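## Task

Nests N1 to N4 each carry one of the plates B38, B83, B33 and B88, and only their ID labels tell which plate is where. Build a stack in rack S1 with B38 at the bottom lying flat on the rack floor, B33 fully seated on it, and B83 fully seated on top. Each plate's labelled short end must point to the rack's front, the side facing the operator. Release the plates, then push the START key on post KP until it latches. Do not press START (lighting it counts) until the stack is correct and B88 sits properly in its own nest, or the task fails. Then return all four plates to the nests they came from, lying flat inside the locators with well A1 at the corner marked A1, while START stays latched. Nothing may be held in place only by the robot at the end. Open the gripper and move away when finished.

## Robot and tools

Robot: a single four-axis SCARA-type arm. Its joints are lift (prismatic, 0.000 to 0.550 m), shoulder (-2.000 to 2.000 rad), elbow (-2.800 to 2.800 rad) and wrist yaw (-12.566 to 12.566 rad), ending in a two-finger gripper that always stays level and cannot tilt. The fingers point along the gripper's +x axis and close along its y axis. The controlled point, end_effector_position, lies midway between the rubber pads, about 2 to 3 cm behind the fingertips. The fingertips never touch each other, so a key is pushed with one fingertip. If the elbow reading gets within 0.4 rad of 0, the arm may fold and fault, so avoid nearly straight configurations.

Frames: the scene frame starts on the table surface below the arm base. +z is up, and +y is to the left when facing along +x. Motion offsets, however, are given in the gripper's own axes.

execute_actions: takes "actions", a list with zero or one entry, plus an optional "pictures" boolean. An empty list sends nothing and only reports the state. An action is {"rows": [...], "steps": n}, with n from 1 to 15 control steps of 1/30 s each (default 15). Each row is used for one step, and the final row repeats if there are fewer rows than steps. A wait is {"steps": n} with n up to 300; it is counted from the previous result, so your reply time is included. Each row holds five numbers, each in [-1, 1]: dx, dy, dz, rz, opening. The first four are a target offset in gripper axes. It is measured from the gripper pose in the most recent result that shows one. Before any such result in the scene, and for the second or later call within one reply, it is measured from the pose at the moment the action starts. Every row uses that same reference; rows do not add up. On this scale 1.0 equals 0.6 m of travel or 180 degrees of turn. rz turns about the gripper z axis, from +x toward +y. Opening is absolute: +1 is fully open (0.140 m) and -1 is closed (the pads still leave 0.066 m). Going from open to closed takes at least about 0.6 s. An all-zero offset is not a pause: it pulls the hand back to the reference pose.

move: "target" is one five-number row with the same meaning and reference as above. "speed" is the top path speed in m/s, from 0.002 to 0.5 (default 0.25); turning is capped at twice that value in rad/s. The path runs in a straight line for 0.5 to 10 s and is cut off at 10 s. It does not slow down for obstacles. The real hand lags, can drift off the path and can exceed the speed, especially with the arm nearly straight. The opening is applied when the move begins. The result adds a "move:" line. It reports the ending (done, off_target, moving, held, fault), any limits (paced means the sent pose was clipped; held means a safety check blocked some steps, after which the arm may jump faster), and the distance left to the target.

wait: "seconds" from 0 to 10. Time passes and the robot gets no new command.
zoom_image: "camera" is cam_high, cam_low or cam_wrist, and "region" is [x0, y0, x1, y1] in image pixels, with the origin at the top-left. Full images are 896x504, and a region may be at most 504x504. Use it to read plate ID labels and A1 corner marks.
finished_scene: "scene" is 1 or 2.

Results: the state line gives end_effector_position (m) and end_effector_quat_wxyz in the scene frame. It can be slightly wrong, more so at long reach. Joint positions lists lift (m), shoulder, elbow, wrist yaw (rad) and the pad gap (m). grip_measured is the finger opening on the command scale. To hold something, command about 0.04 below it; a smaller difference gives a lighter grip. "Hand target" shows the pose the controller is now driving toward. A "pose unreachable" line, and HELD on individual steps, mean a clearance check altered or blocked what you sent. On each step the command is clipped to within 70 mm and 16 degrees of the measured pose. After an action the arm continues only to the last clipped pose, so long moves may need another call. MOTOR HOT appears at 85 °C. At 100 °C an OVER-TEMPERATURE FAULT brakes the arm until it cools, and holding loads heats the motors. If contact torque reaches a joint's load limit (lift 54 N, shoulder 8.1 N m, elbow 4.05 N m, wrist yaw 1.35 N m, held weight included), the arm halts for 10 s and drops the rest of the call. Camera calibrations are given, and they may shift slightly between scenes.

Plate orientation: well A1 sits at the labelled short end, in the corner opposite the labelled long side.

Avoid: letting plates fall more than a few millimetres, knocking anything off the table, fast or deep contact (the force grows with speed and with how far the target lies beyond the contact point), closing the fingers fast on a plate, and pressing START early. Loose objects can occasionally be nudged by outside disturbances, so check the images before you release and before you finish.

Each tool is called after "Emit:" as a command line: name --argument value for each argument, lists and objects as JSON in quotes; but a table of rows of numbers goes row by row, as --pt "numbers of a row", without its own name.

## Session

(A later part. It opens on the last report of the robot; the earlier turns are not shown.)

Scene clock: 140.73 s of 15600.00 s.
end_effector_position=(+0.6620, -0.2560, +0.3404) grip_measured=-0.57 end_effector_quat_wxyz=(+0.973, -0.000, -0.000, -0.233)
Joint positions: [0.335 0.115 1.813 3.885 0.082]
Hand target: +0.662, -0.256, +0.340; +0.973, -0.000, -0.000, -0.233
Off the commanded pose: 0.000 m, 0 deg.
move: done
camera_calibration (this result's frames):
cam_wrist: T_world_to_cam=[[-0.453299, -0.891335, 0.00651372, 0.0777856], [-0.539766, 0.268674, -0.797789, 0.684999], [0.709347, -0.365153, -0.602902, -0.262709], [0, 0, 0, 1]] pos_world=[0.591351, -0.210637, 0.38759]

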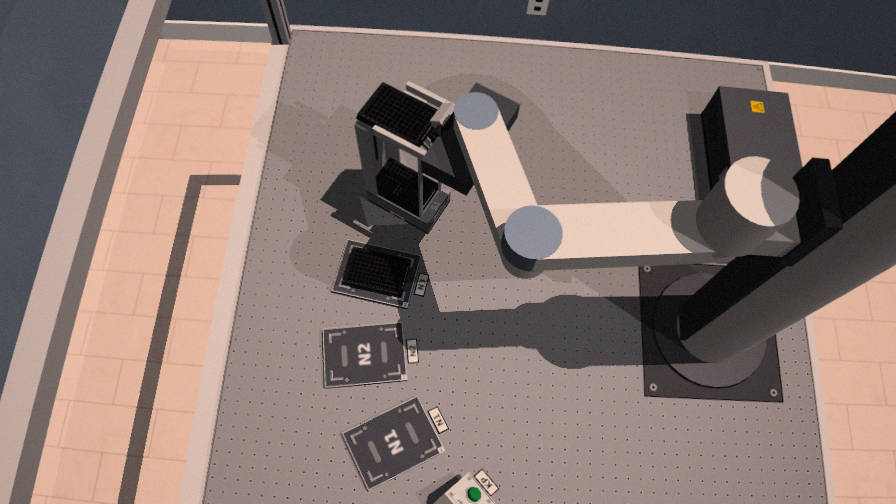

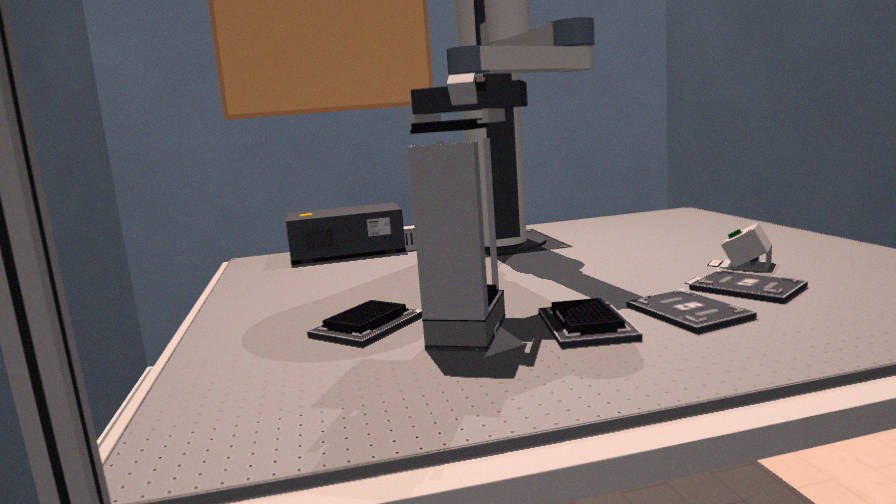

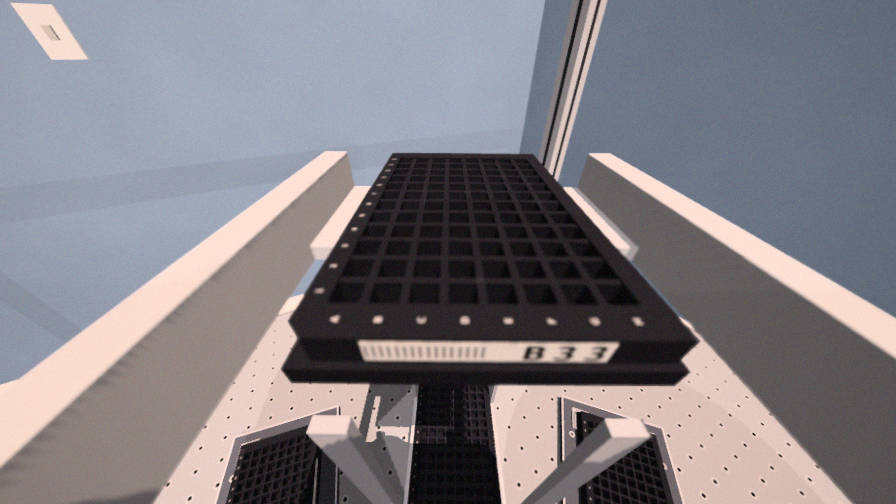

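Emit:
move --target '[-0.001,-0.0003,-0.05,0,-0.62]' --speed 0.03

Emit:
move --target '[0,0,-0.364,0,-0.62]' --speed 0.12

Emit:
move --target '[0,0,-0.009,0,-0.62]' --speed 0.005

Scene clock: 146.07 s of 15600.00 s.
end_effector_position=(+0.6615, -0.2560, +0.3103) grip_measured=-0.57 end_effector_quat_wxyz=(+0.973, -0.000, -0.000, -0.233)
Joint positions: [0.305 0.116 1.81  3.887 0.082]
Hand target: +0.661, -0.256, +0.310; +0.973, -0.000, -0.000, -0.233
Off the commanded pose: 0.000 m, 0 deg.
After step 90, 1.10 s passed at rest.
move: done
camera_calibration (this result's frames):
cam_wrist: T_world_to_cam=[[-0.453745, -0.891108, 0.00651372, 0.0780952], [-0.539632, 0.268944, -0.797789, 0.660708], [0.709164, -0.365507, -0.602902, -0.280411], [0, 0, 0, 1]] pos_world=[0.590831, -0.210595, 0.357537]

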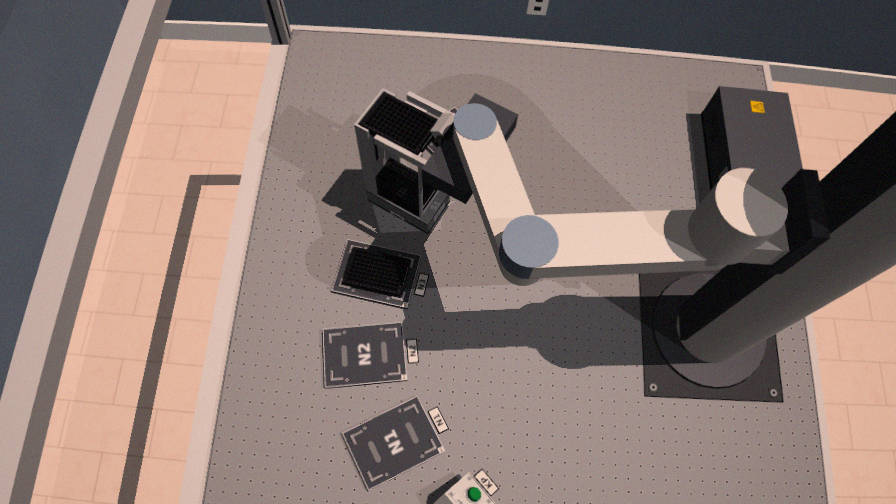

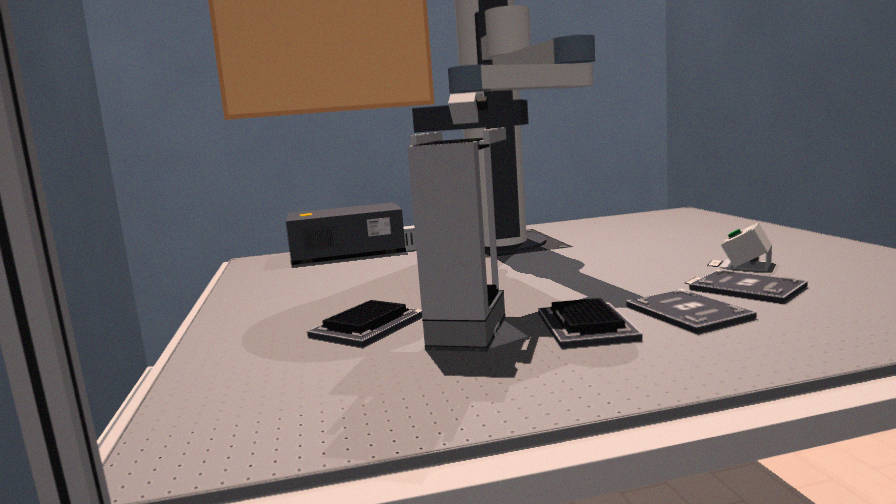

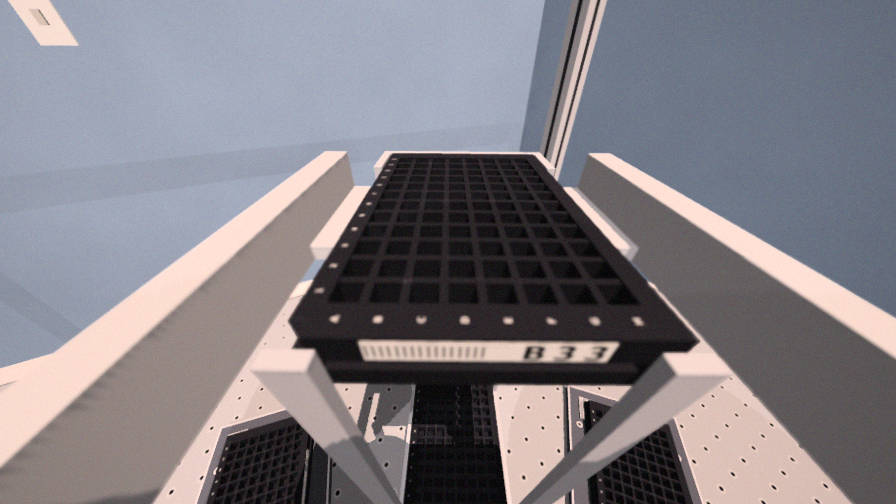

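Scene clock: 148.23 s of 15600.00 s.
end_effector_position=(+0.6615, -0.2560, +0.0918) grip_measured=-0.57 end_effector_quat_wxyz=(+0.973, -0.000, -0.000, -0.233)
Joint positions: [0.087 0.116 1.811 3.887 0.082]
Hand target: +0.661, -0.256, +0.092; +0.973, -0.000, -0.000, -0.233
Off the commanded pose: 0.000 m, 0 deg.
move: done
camera_calibration (this result's frames):
cam_wrist: T_world_to_cam=[[-0.453826, -0.891066, 0.00651372, 0.0795868], [-0.539607, 0.268994, -0.797789, 0.48642], [0.709131, -0.365572, -0.602902, -0.412161], [0, 0, 0, 1]] pos_world=[0.59087, -0.210601, 0.139049]

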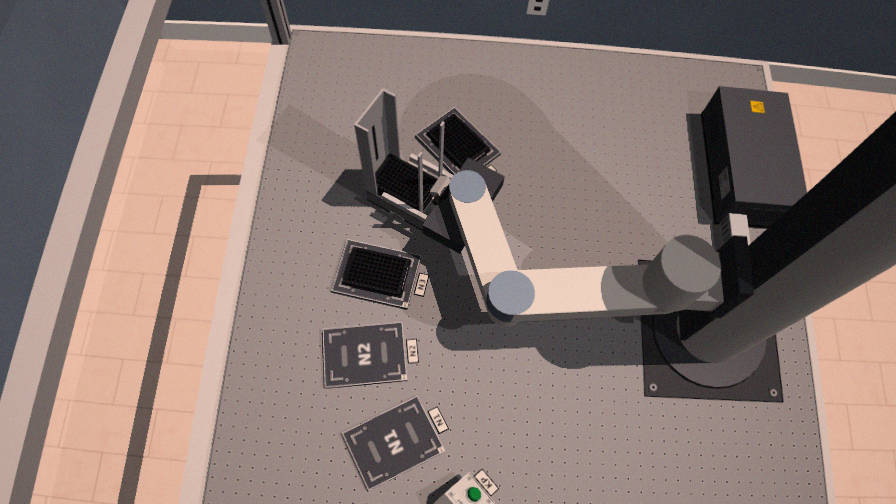

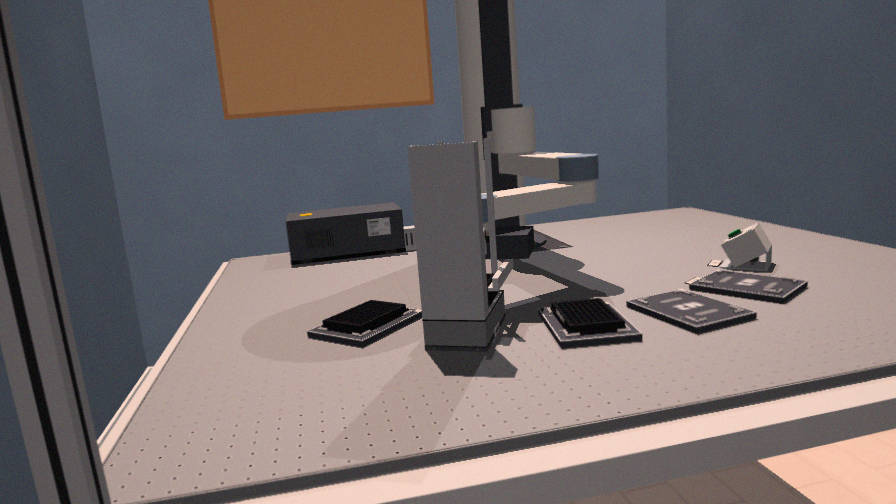

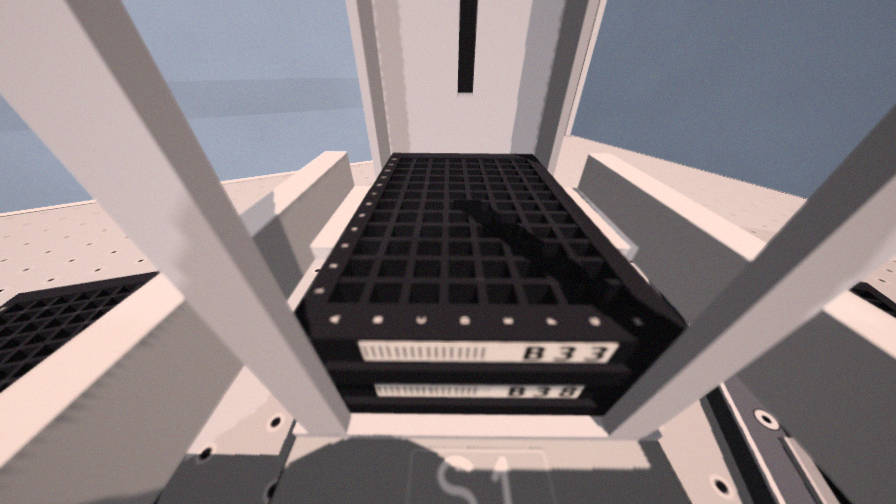

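Scene clock: 149.53 s of 15600.00 s.
end_effector_position=(+0.6615, -0.2560, +0.0865) grip_measured=-0.57 end_effector_quat_wxyz=(+0.973, -0.000, -0.000, -0.233)
Joint positions: [0.082 0.116 1.811 3.887 0.082]
Hand target: +0.662, -0.256, +0.086; +0.973, -0.000, -0.000, -0.233
Off the commanded pose: 0.000 m, 0 deg.
move: done
camera_calibration (this result's frames):
cam_wrist: T_world_to_cam=[[-0.453831, -0.891064, 0.00651372, 0.0796382], [-0.539606, 0.268996, -0.797789, 0.482198], [0.709129, -0.365576, -0.602902, -0.415366], [0, 0, 0, 1]] pos_world=[0.590887, -0.210595, 0.133749]

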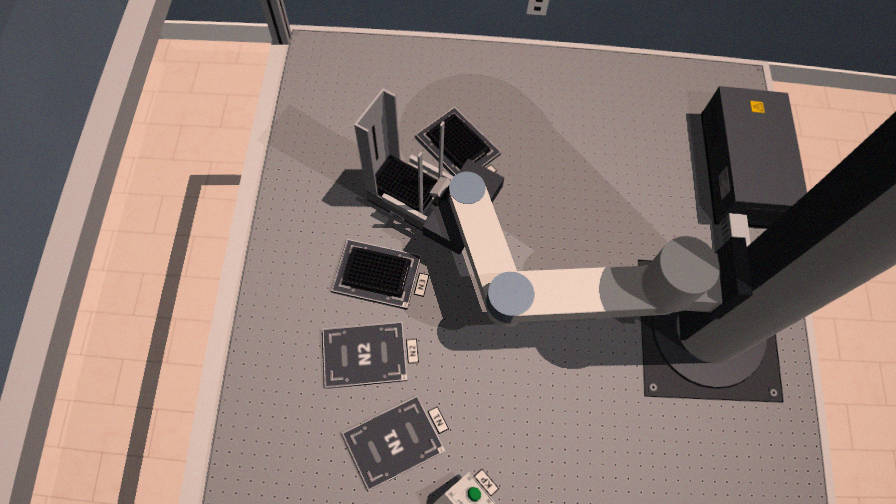

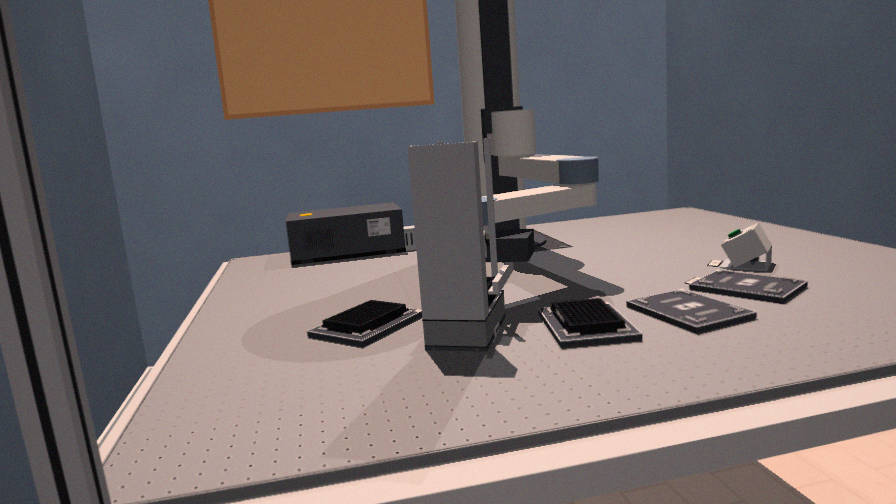

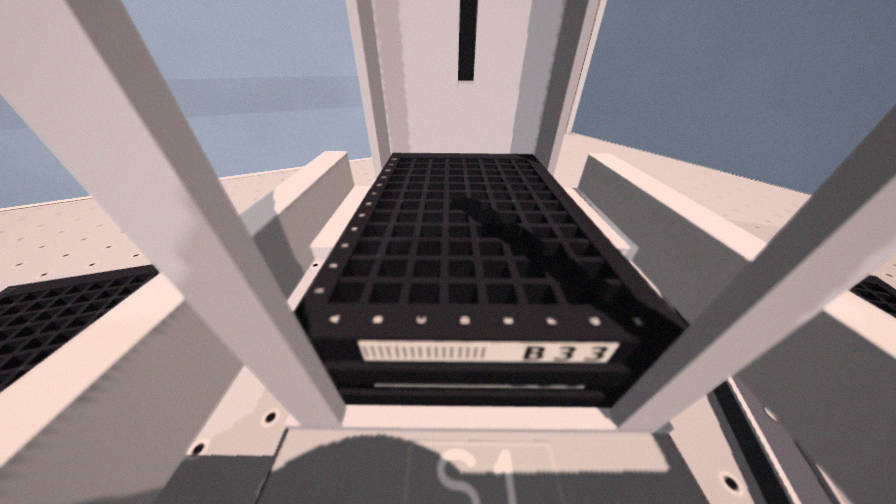

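Emit:
move --target '[0,0,0,0,0.3]'

Emit:
move --target '[-0.2,0,0,0,0.3]' --speed 0.4

Scene clock: 154.67 s of 15600.00 s.
end_effector_position=(+0.6615, -0.2560, +0.0865) grip_measured=+0.30 end_effector_quat_wxyz=(+0.973, -0.000, -0.000, -0.233)
Joint positions: [0.082 0.116 1.811 3.887 0.114]
Hand target: +0.662, -0.256, +0.087; +0.973, -0.000, -0.000, -0.233
Off the commanded pose: 0.000 m, 0 deg.
After step 90, 1.63 s passed at rest.
move: done
camera_calibration (this result's frames):
cam_wrist: T_world_to_cam=[[-0.453812, -0.891073, 0.00651372, 0.0796268], [-0.539611, 0.268985, -0.797789, 0.4822], [0.709136, -0.365561, -0.602902, -0.415367], [0, 0, 0, 1]] pos_world=[0.590888, -0.210594, 0.13375]

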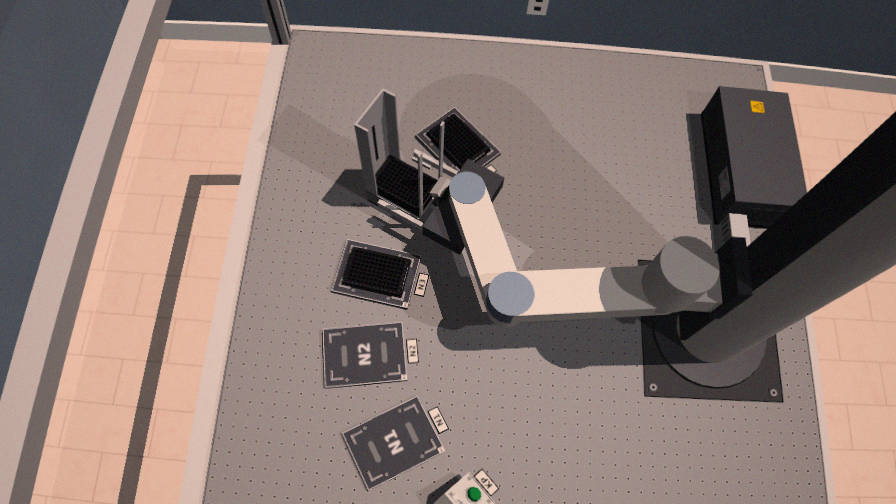

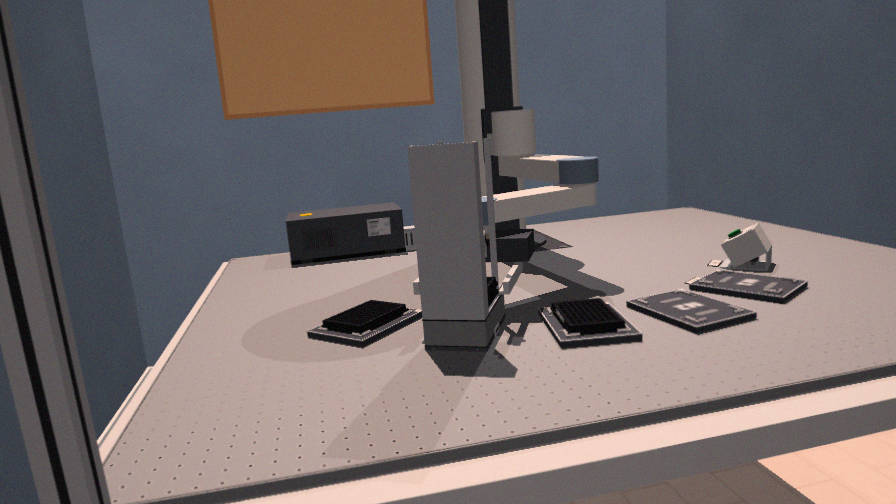

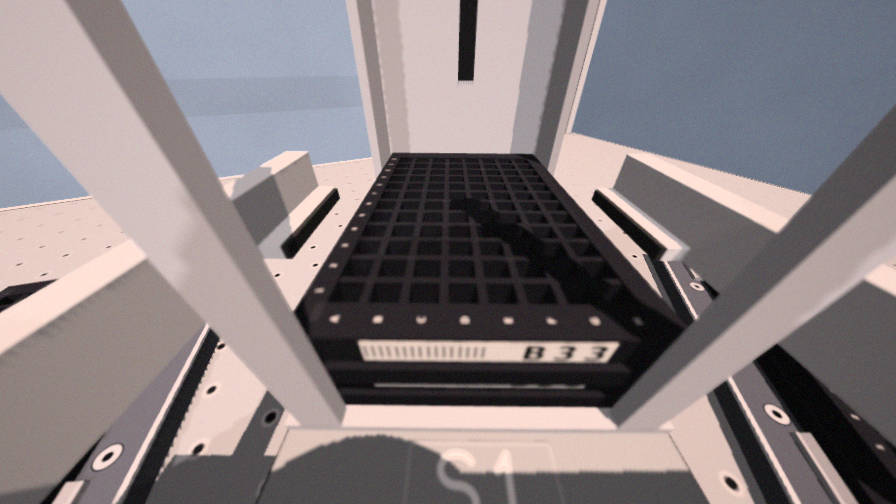

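Scene clock: 155.50 s of 15600.00 s.
end_effector_position=(+0.5545, -0.2017, +0.0865) grip_measured=+0.30 end_effector_quat_wxyz=(+0.972, -0.000, -0.000, -0.233)
Joint positions: [0.082 0.372 1.173 4.268 0.114]
Hand target: +0.555, -0.202, +0.087; +0.973, -0.000, -0.000, -0.233
Off the commanded pose: 0.000 m, 0 deg.
move: done
camera_calibration (this result's frames):
cam_wrist: T_world_to_cam=[[-0.45397, -0.890993, 0.00651372, 0.0795742], [-0.539564, 0.269081, -0.797789, 0.409819], [0.709072, -0.365686, -0.602902, -0.319618], [0, 0, 0, 1]] pos_world=[0.48388, -0.156254, 0.133732]

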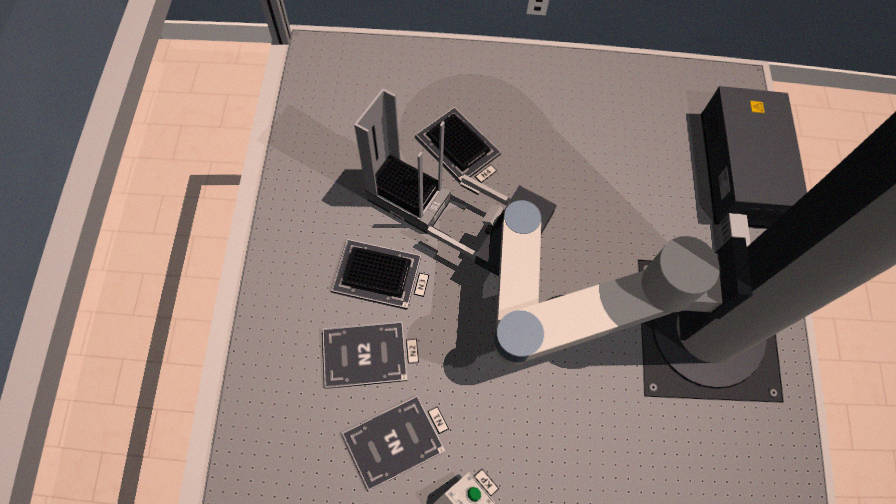

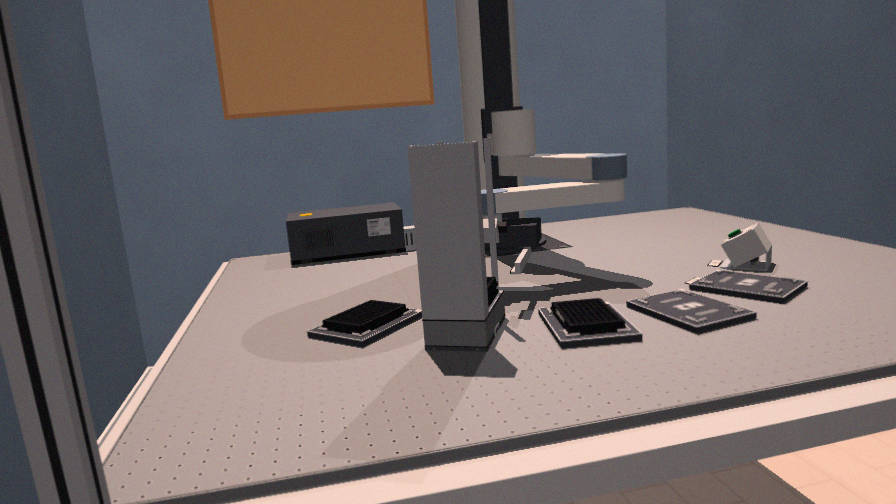

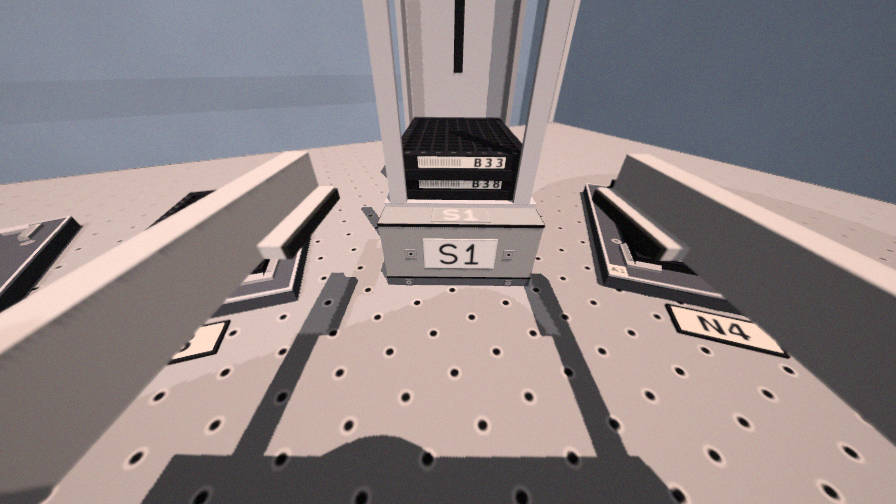

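Emit:
move --target '[-0.041,0.248,0,0.103,0.1]' --speed 0.4

Emit:
move --target '[0.19,0,-0.055,0,0.1]' --speed 0.2

Scene clock: 160.70 s of 15600.00 s.
end_effector_position=(+0.6000, -0.0577, +0.0865) grip_measured=+0.10 end_effector_quat_wxyz=(+0.997, -0.000, -0.000, -0.073)
Joint positions: [0.082 0.741 1.169 4.227 0.107]
Hand target: +0.600, -0.058, +0.087; +0.997, -0.000, -0.000, -0.073
Off the commanded pose: 0.000 m, 0 deg.
After step 90, 1.33 s passed at rest.
move: done
camera_calibration (this result's frames):
cam_wrist: T_world_to_cam=[[-0.146538, -0.989184, 0.00651372, 0.0383855], [-0.597168, 0.0832113, -0.797789, 0.419471], [0.788617, -0.120796, -0.602902, -0.332835], [0, 0, 0, 1]] pos_world=[0.518599, -0.0371397, 0.133732]

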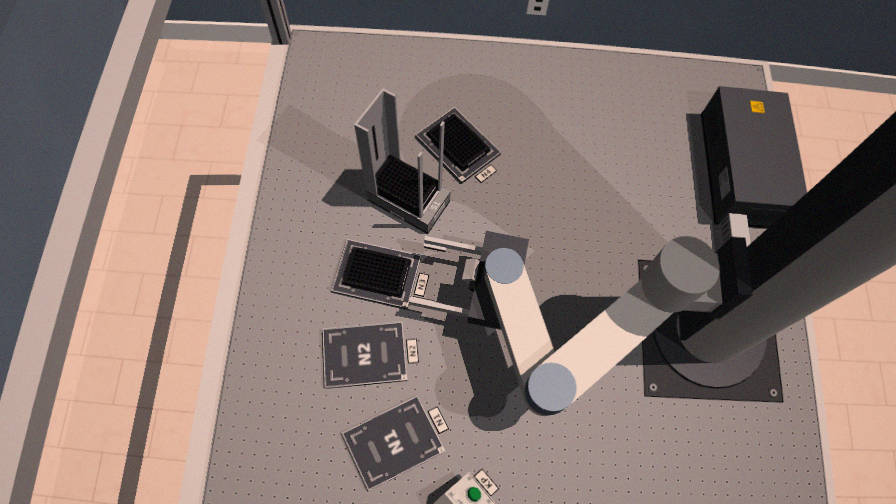

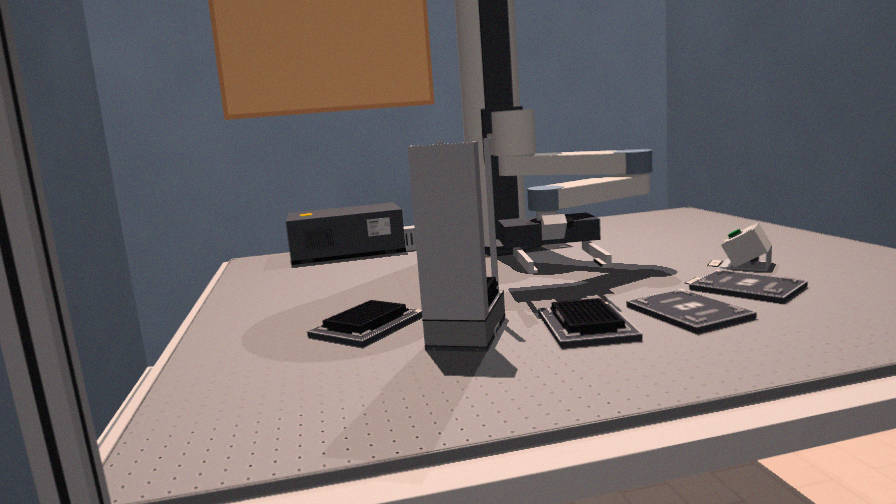

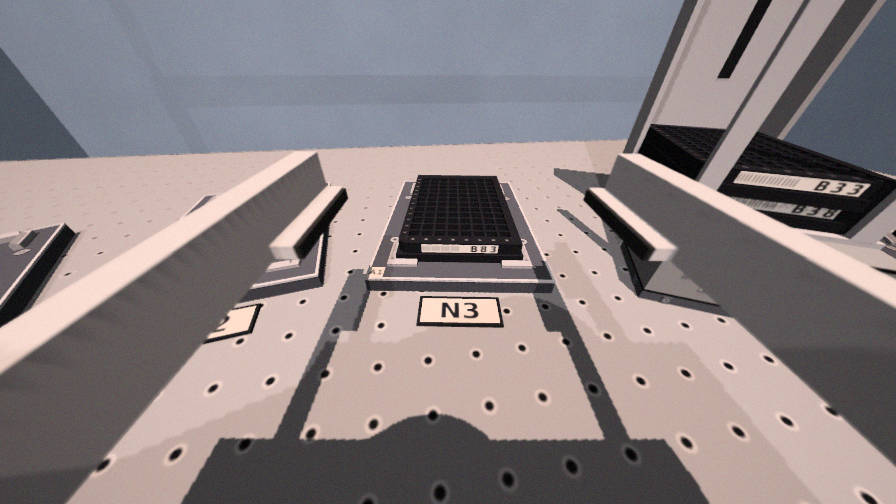

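Scene clock: 161.70 s of 15600.00 s.
end_effector_position=(+0.7128, -0.0743, +0.0535) grip_measured=+0.10 end_effector_quat_wxyz=(+0.997, -0.000, -0.000, -0.073)
Joint positions: [0.048 0.49  1.768 3.88  0.107]
Hand target: +0.713, -0.074, +0.054; +0.997, -0.000, -0.000, -0.073
Off the commanded pose: 0.000 m, 0 deg.
move: done
camera_calibration (this result's frames):
cam_wrist: T_world_to_cam=[[-0.146381, -0.989207, 0.00651372, 0.0386275], [-0.597181, 0.0831166, -0.797789, 0.461842], [0.788637, -0.120671, -0.602902, -0.443711], [0, 0, 0, 1]] pos_world=[0.631384, -0.0537193, 0.100686]

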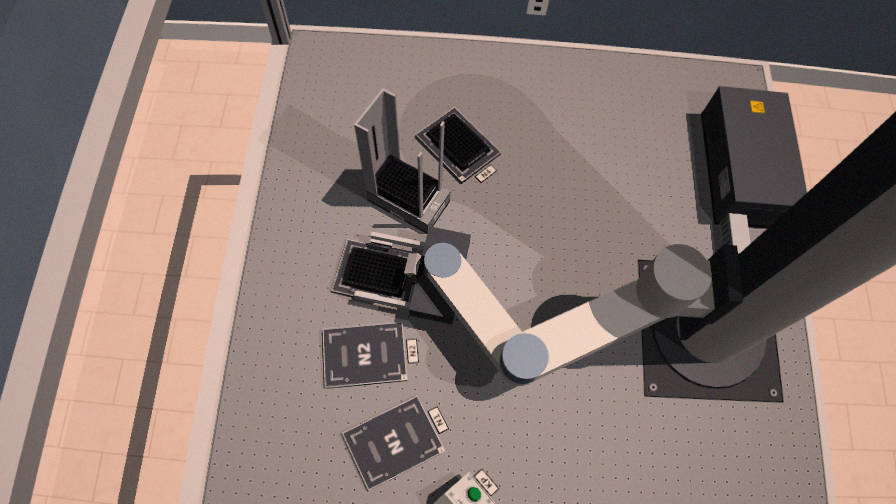

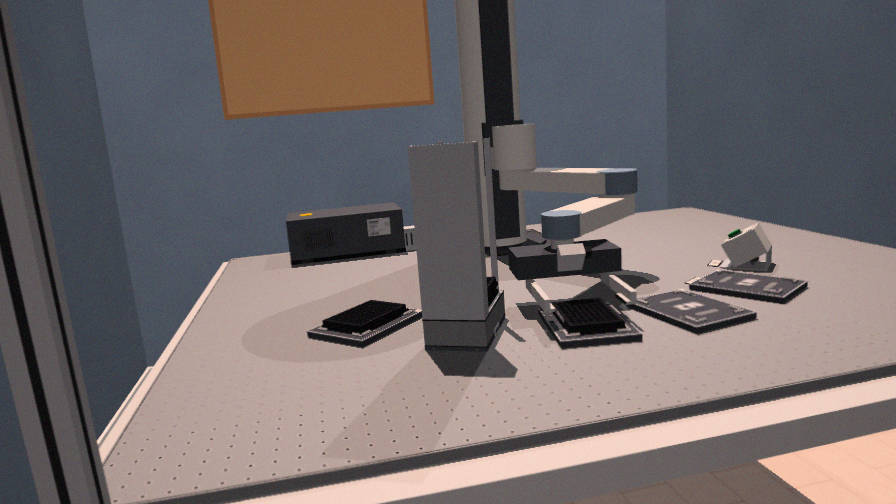

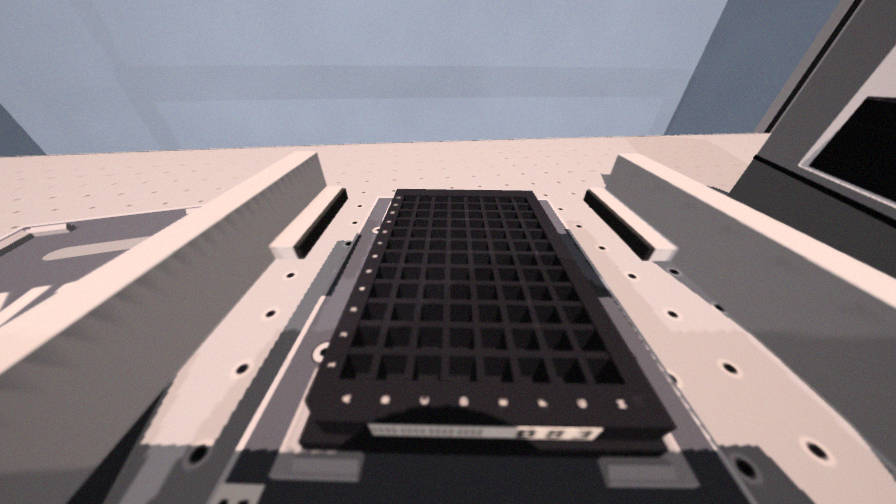

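Emit:
move --target '[-0.0135,-0.001,-0.032,-0.003,0]' --speed 0.04

Scene clock: 165.87 s of 15600.00 s.
end_effector_position=(+0.7047, -0.0738, +0.0342) grip_measured=+0.00 end_effector_quat_wxyz=(+0.997, -0.000, -0.000, -0.078)
Joint positions: [0.029 0.513 1.719 3.895 0.103]
Hand target: +0.705, -0.074, +0.034; +0.997, -0.000, -0.000, -0.078
Off the commanded pose: 0.000 m, 0 deg.
After step 90, 0.40 s passed at rest.
move: done
camera_calibration (this result's frames):
cam_wrist: T_world_to_cam=[[-0.155978, -0.987739, 0.00651372, 0.0449364], [-0.596346, 0.0889104, -0.797789, 0.441431], [0.787428, -0.128322, -0.602902, -0.448591], [0, 0, 0, 1]] pos_world=[0.623488, -0.0524265, 0.0814196]

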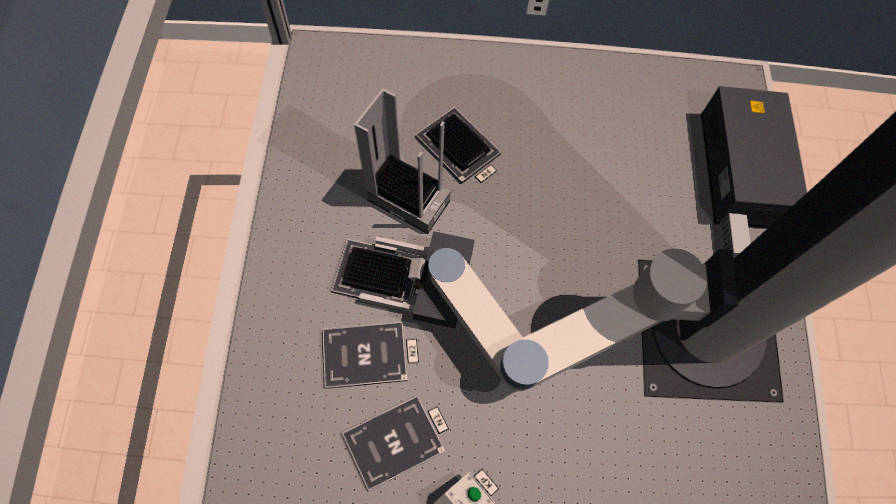

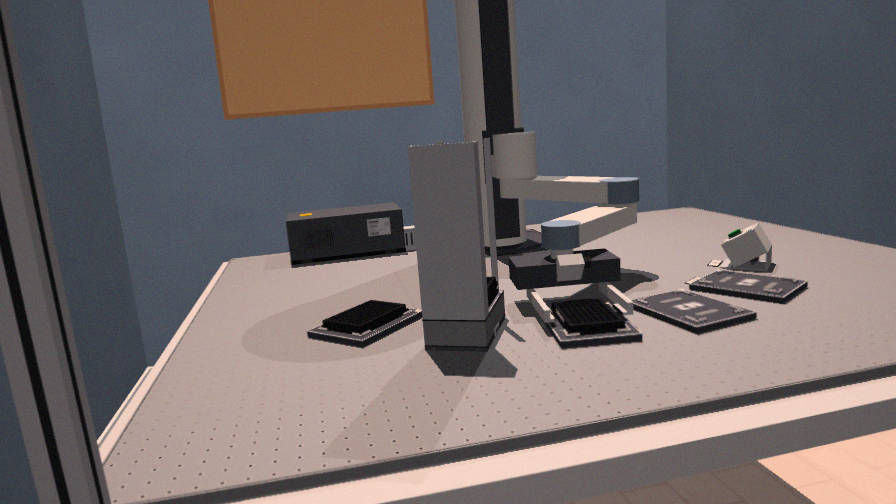

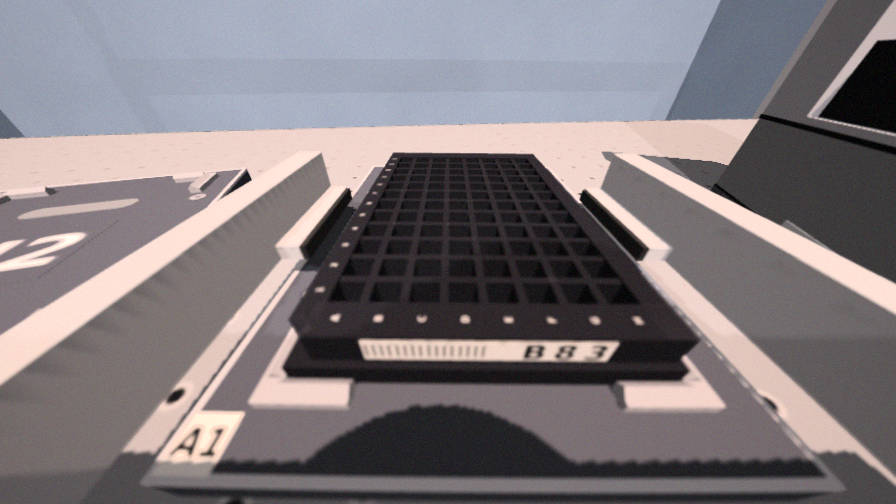

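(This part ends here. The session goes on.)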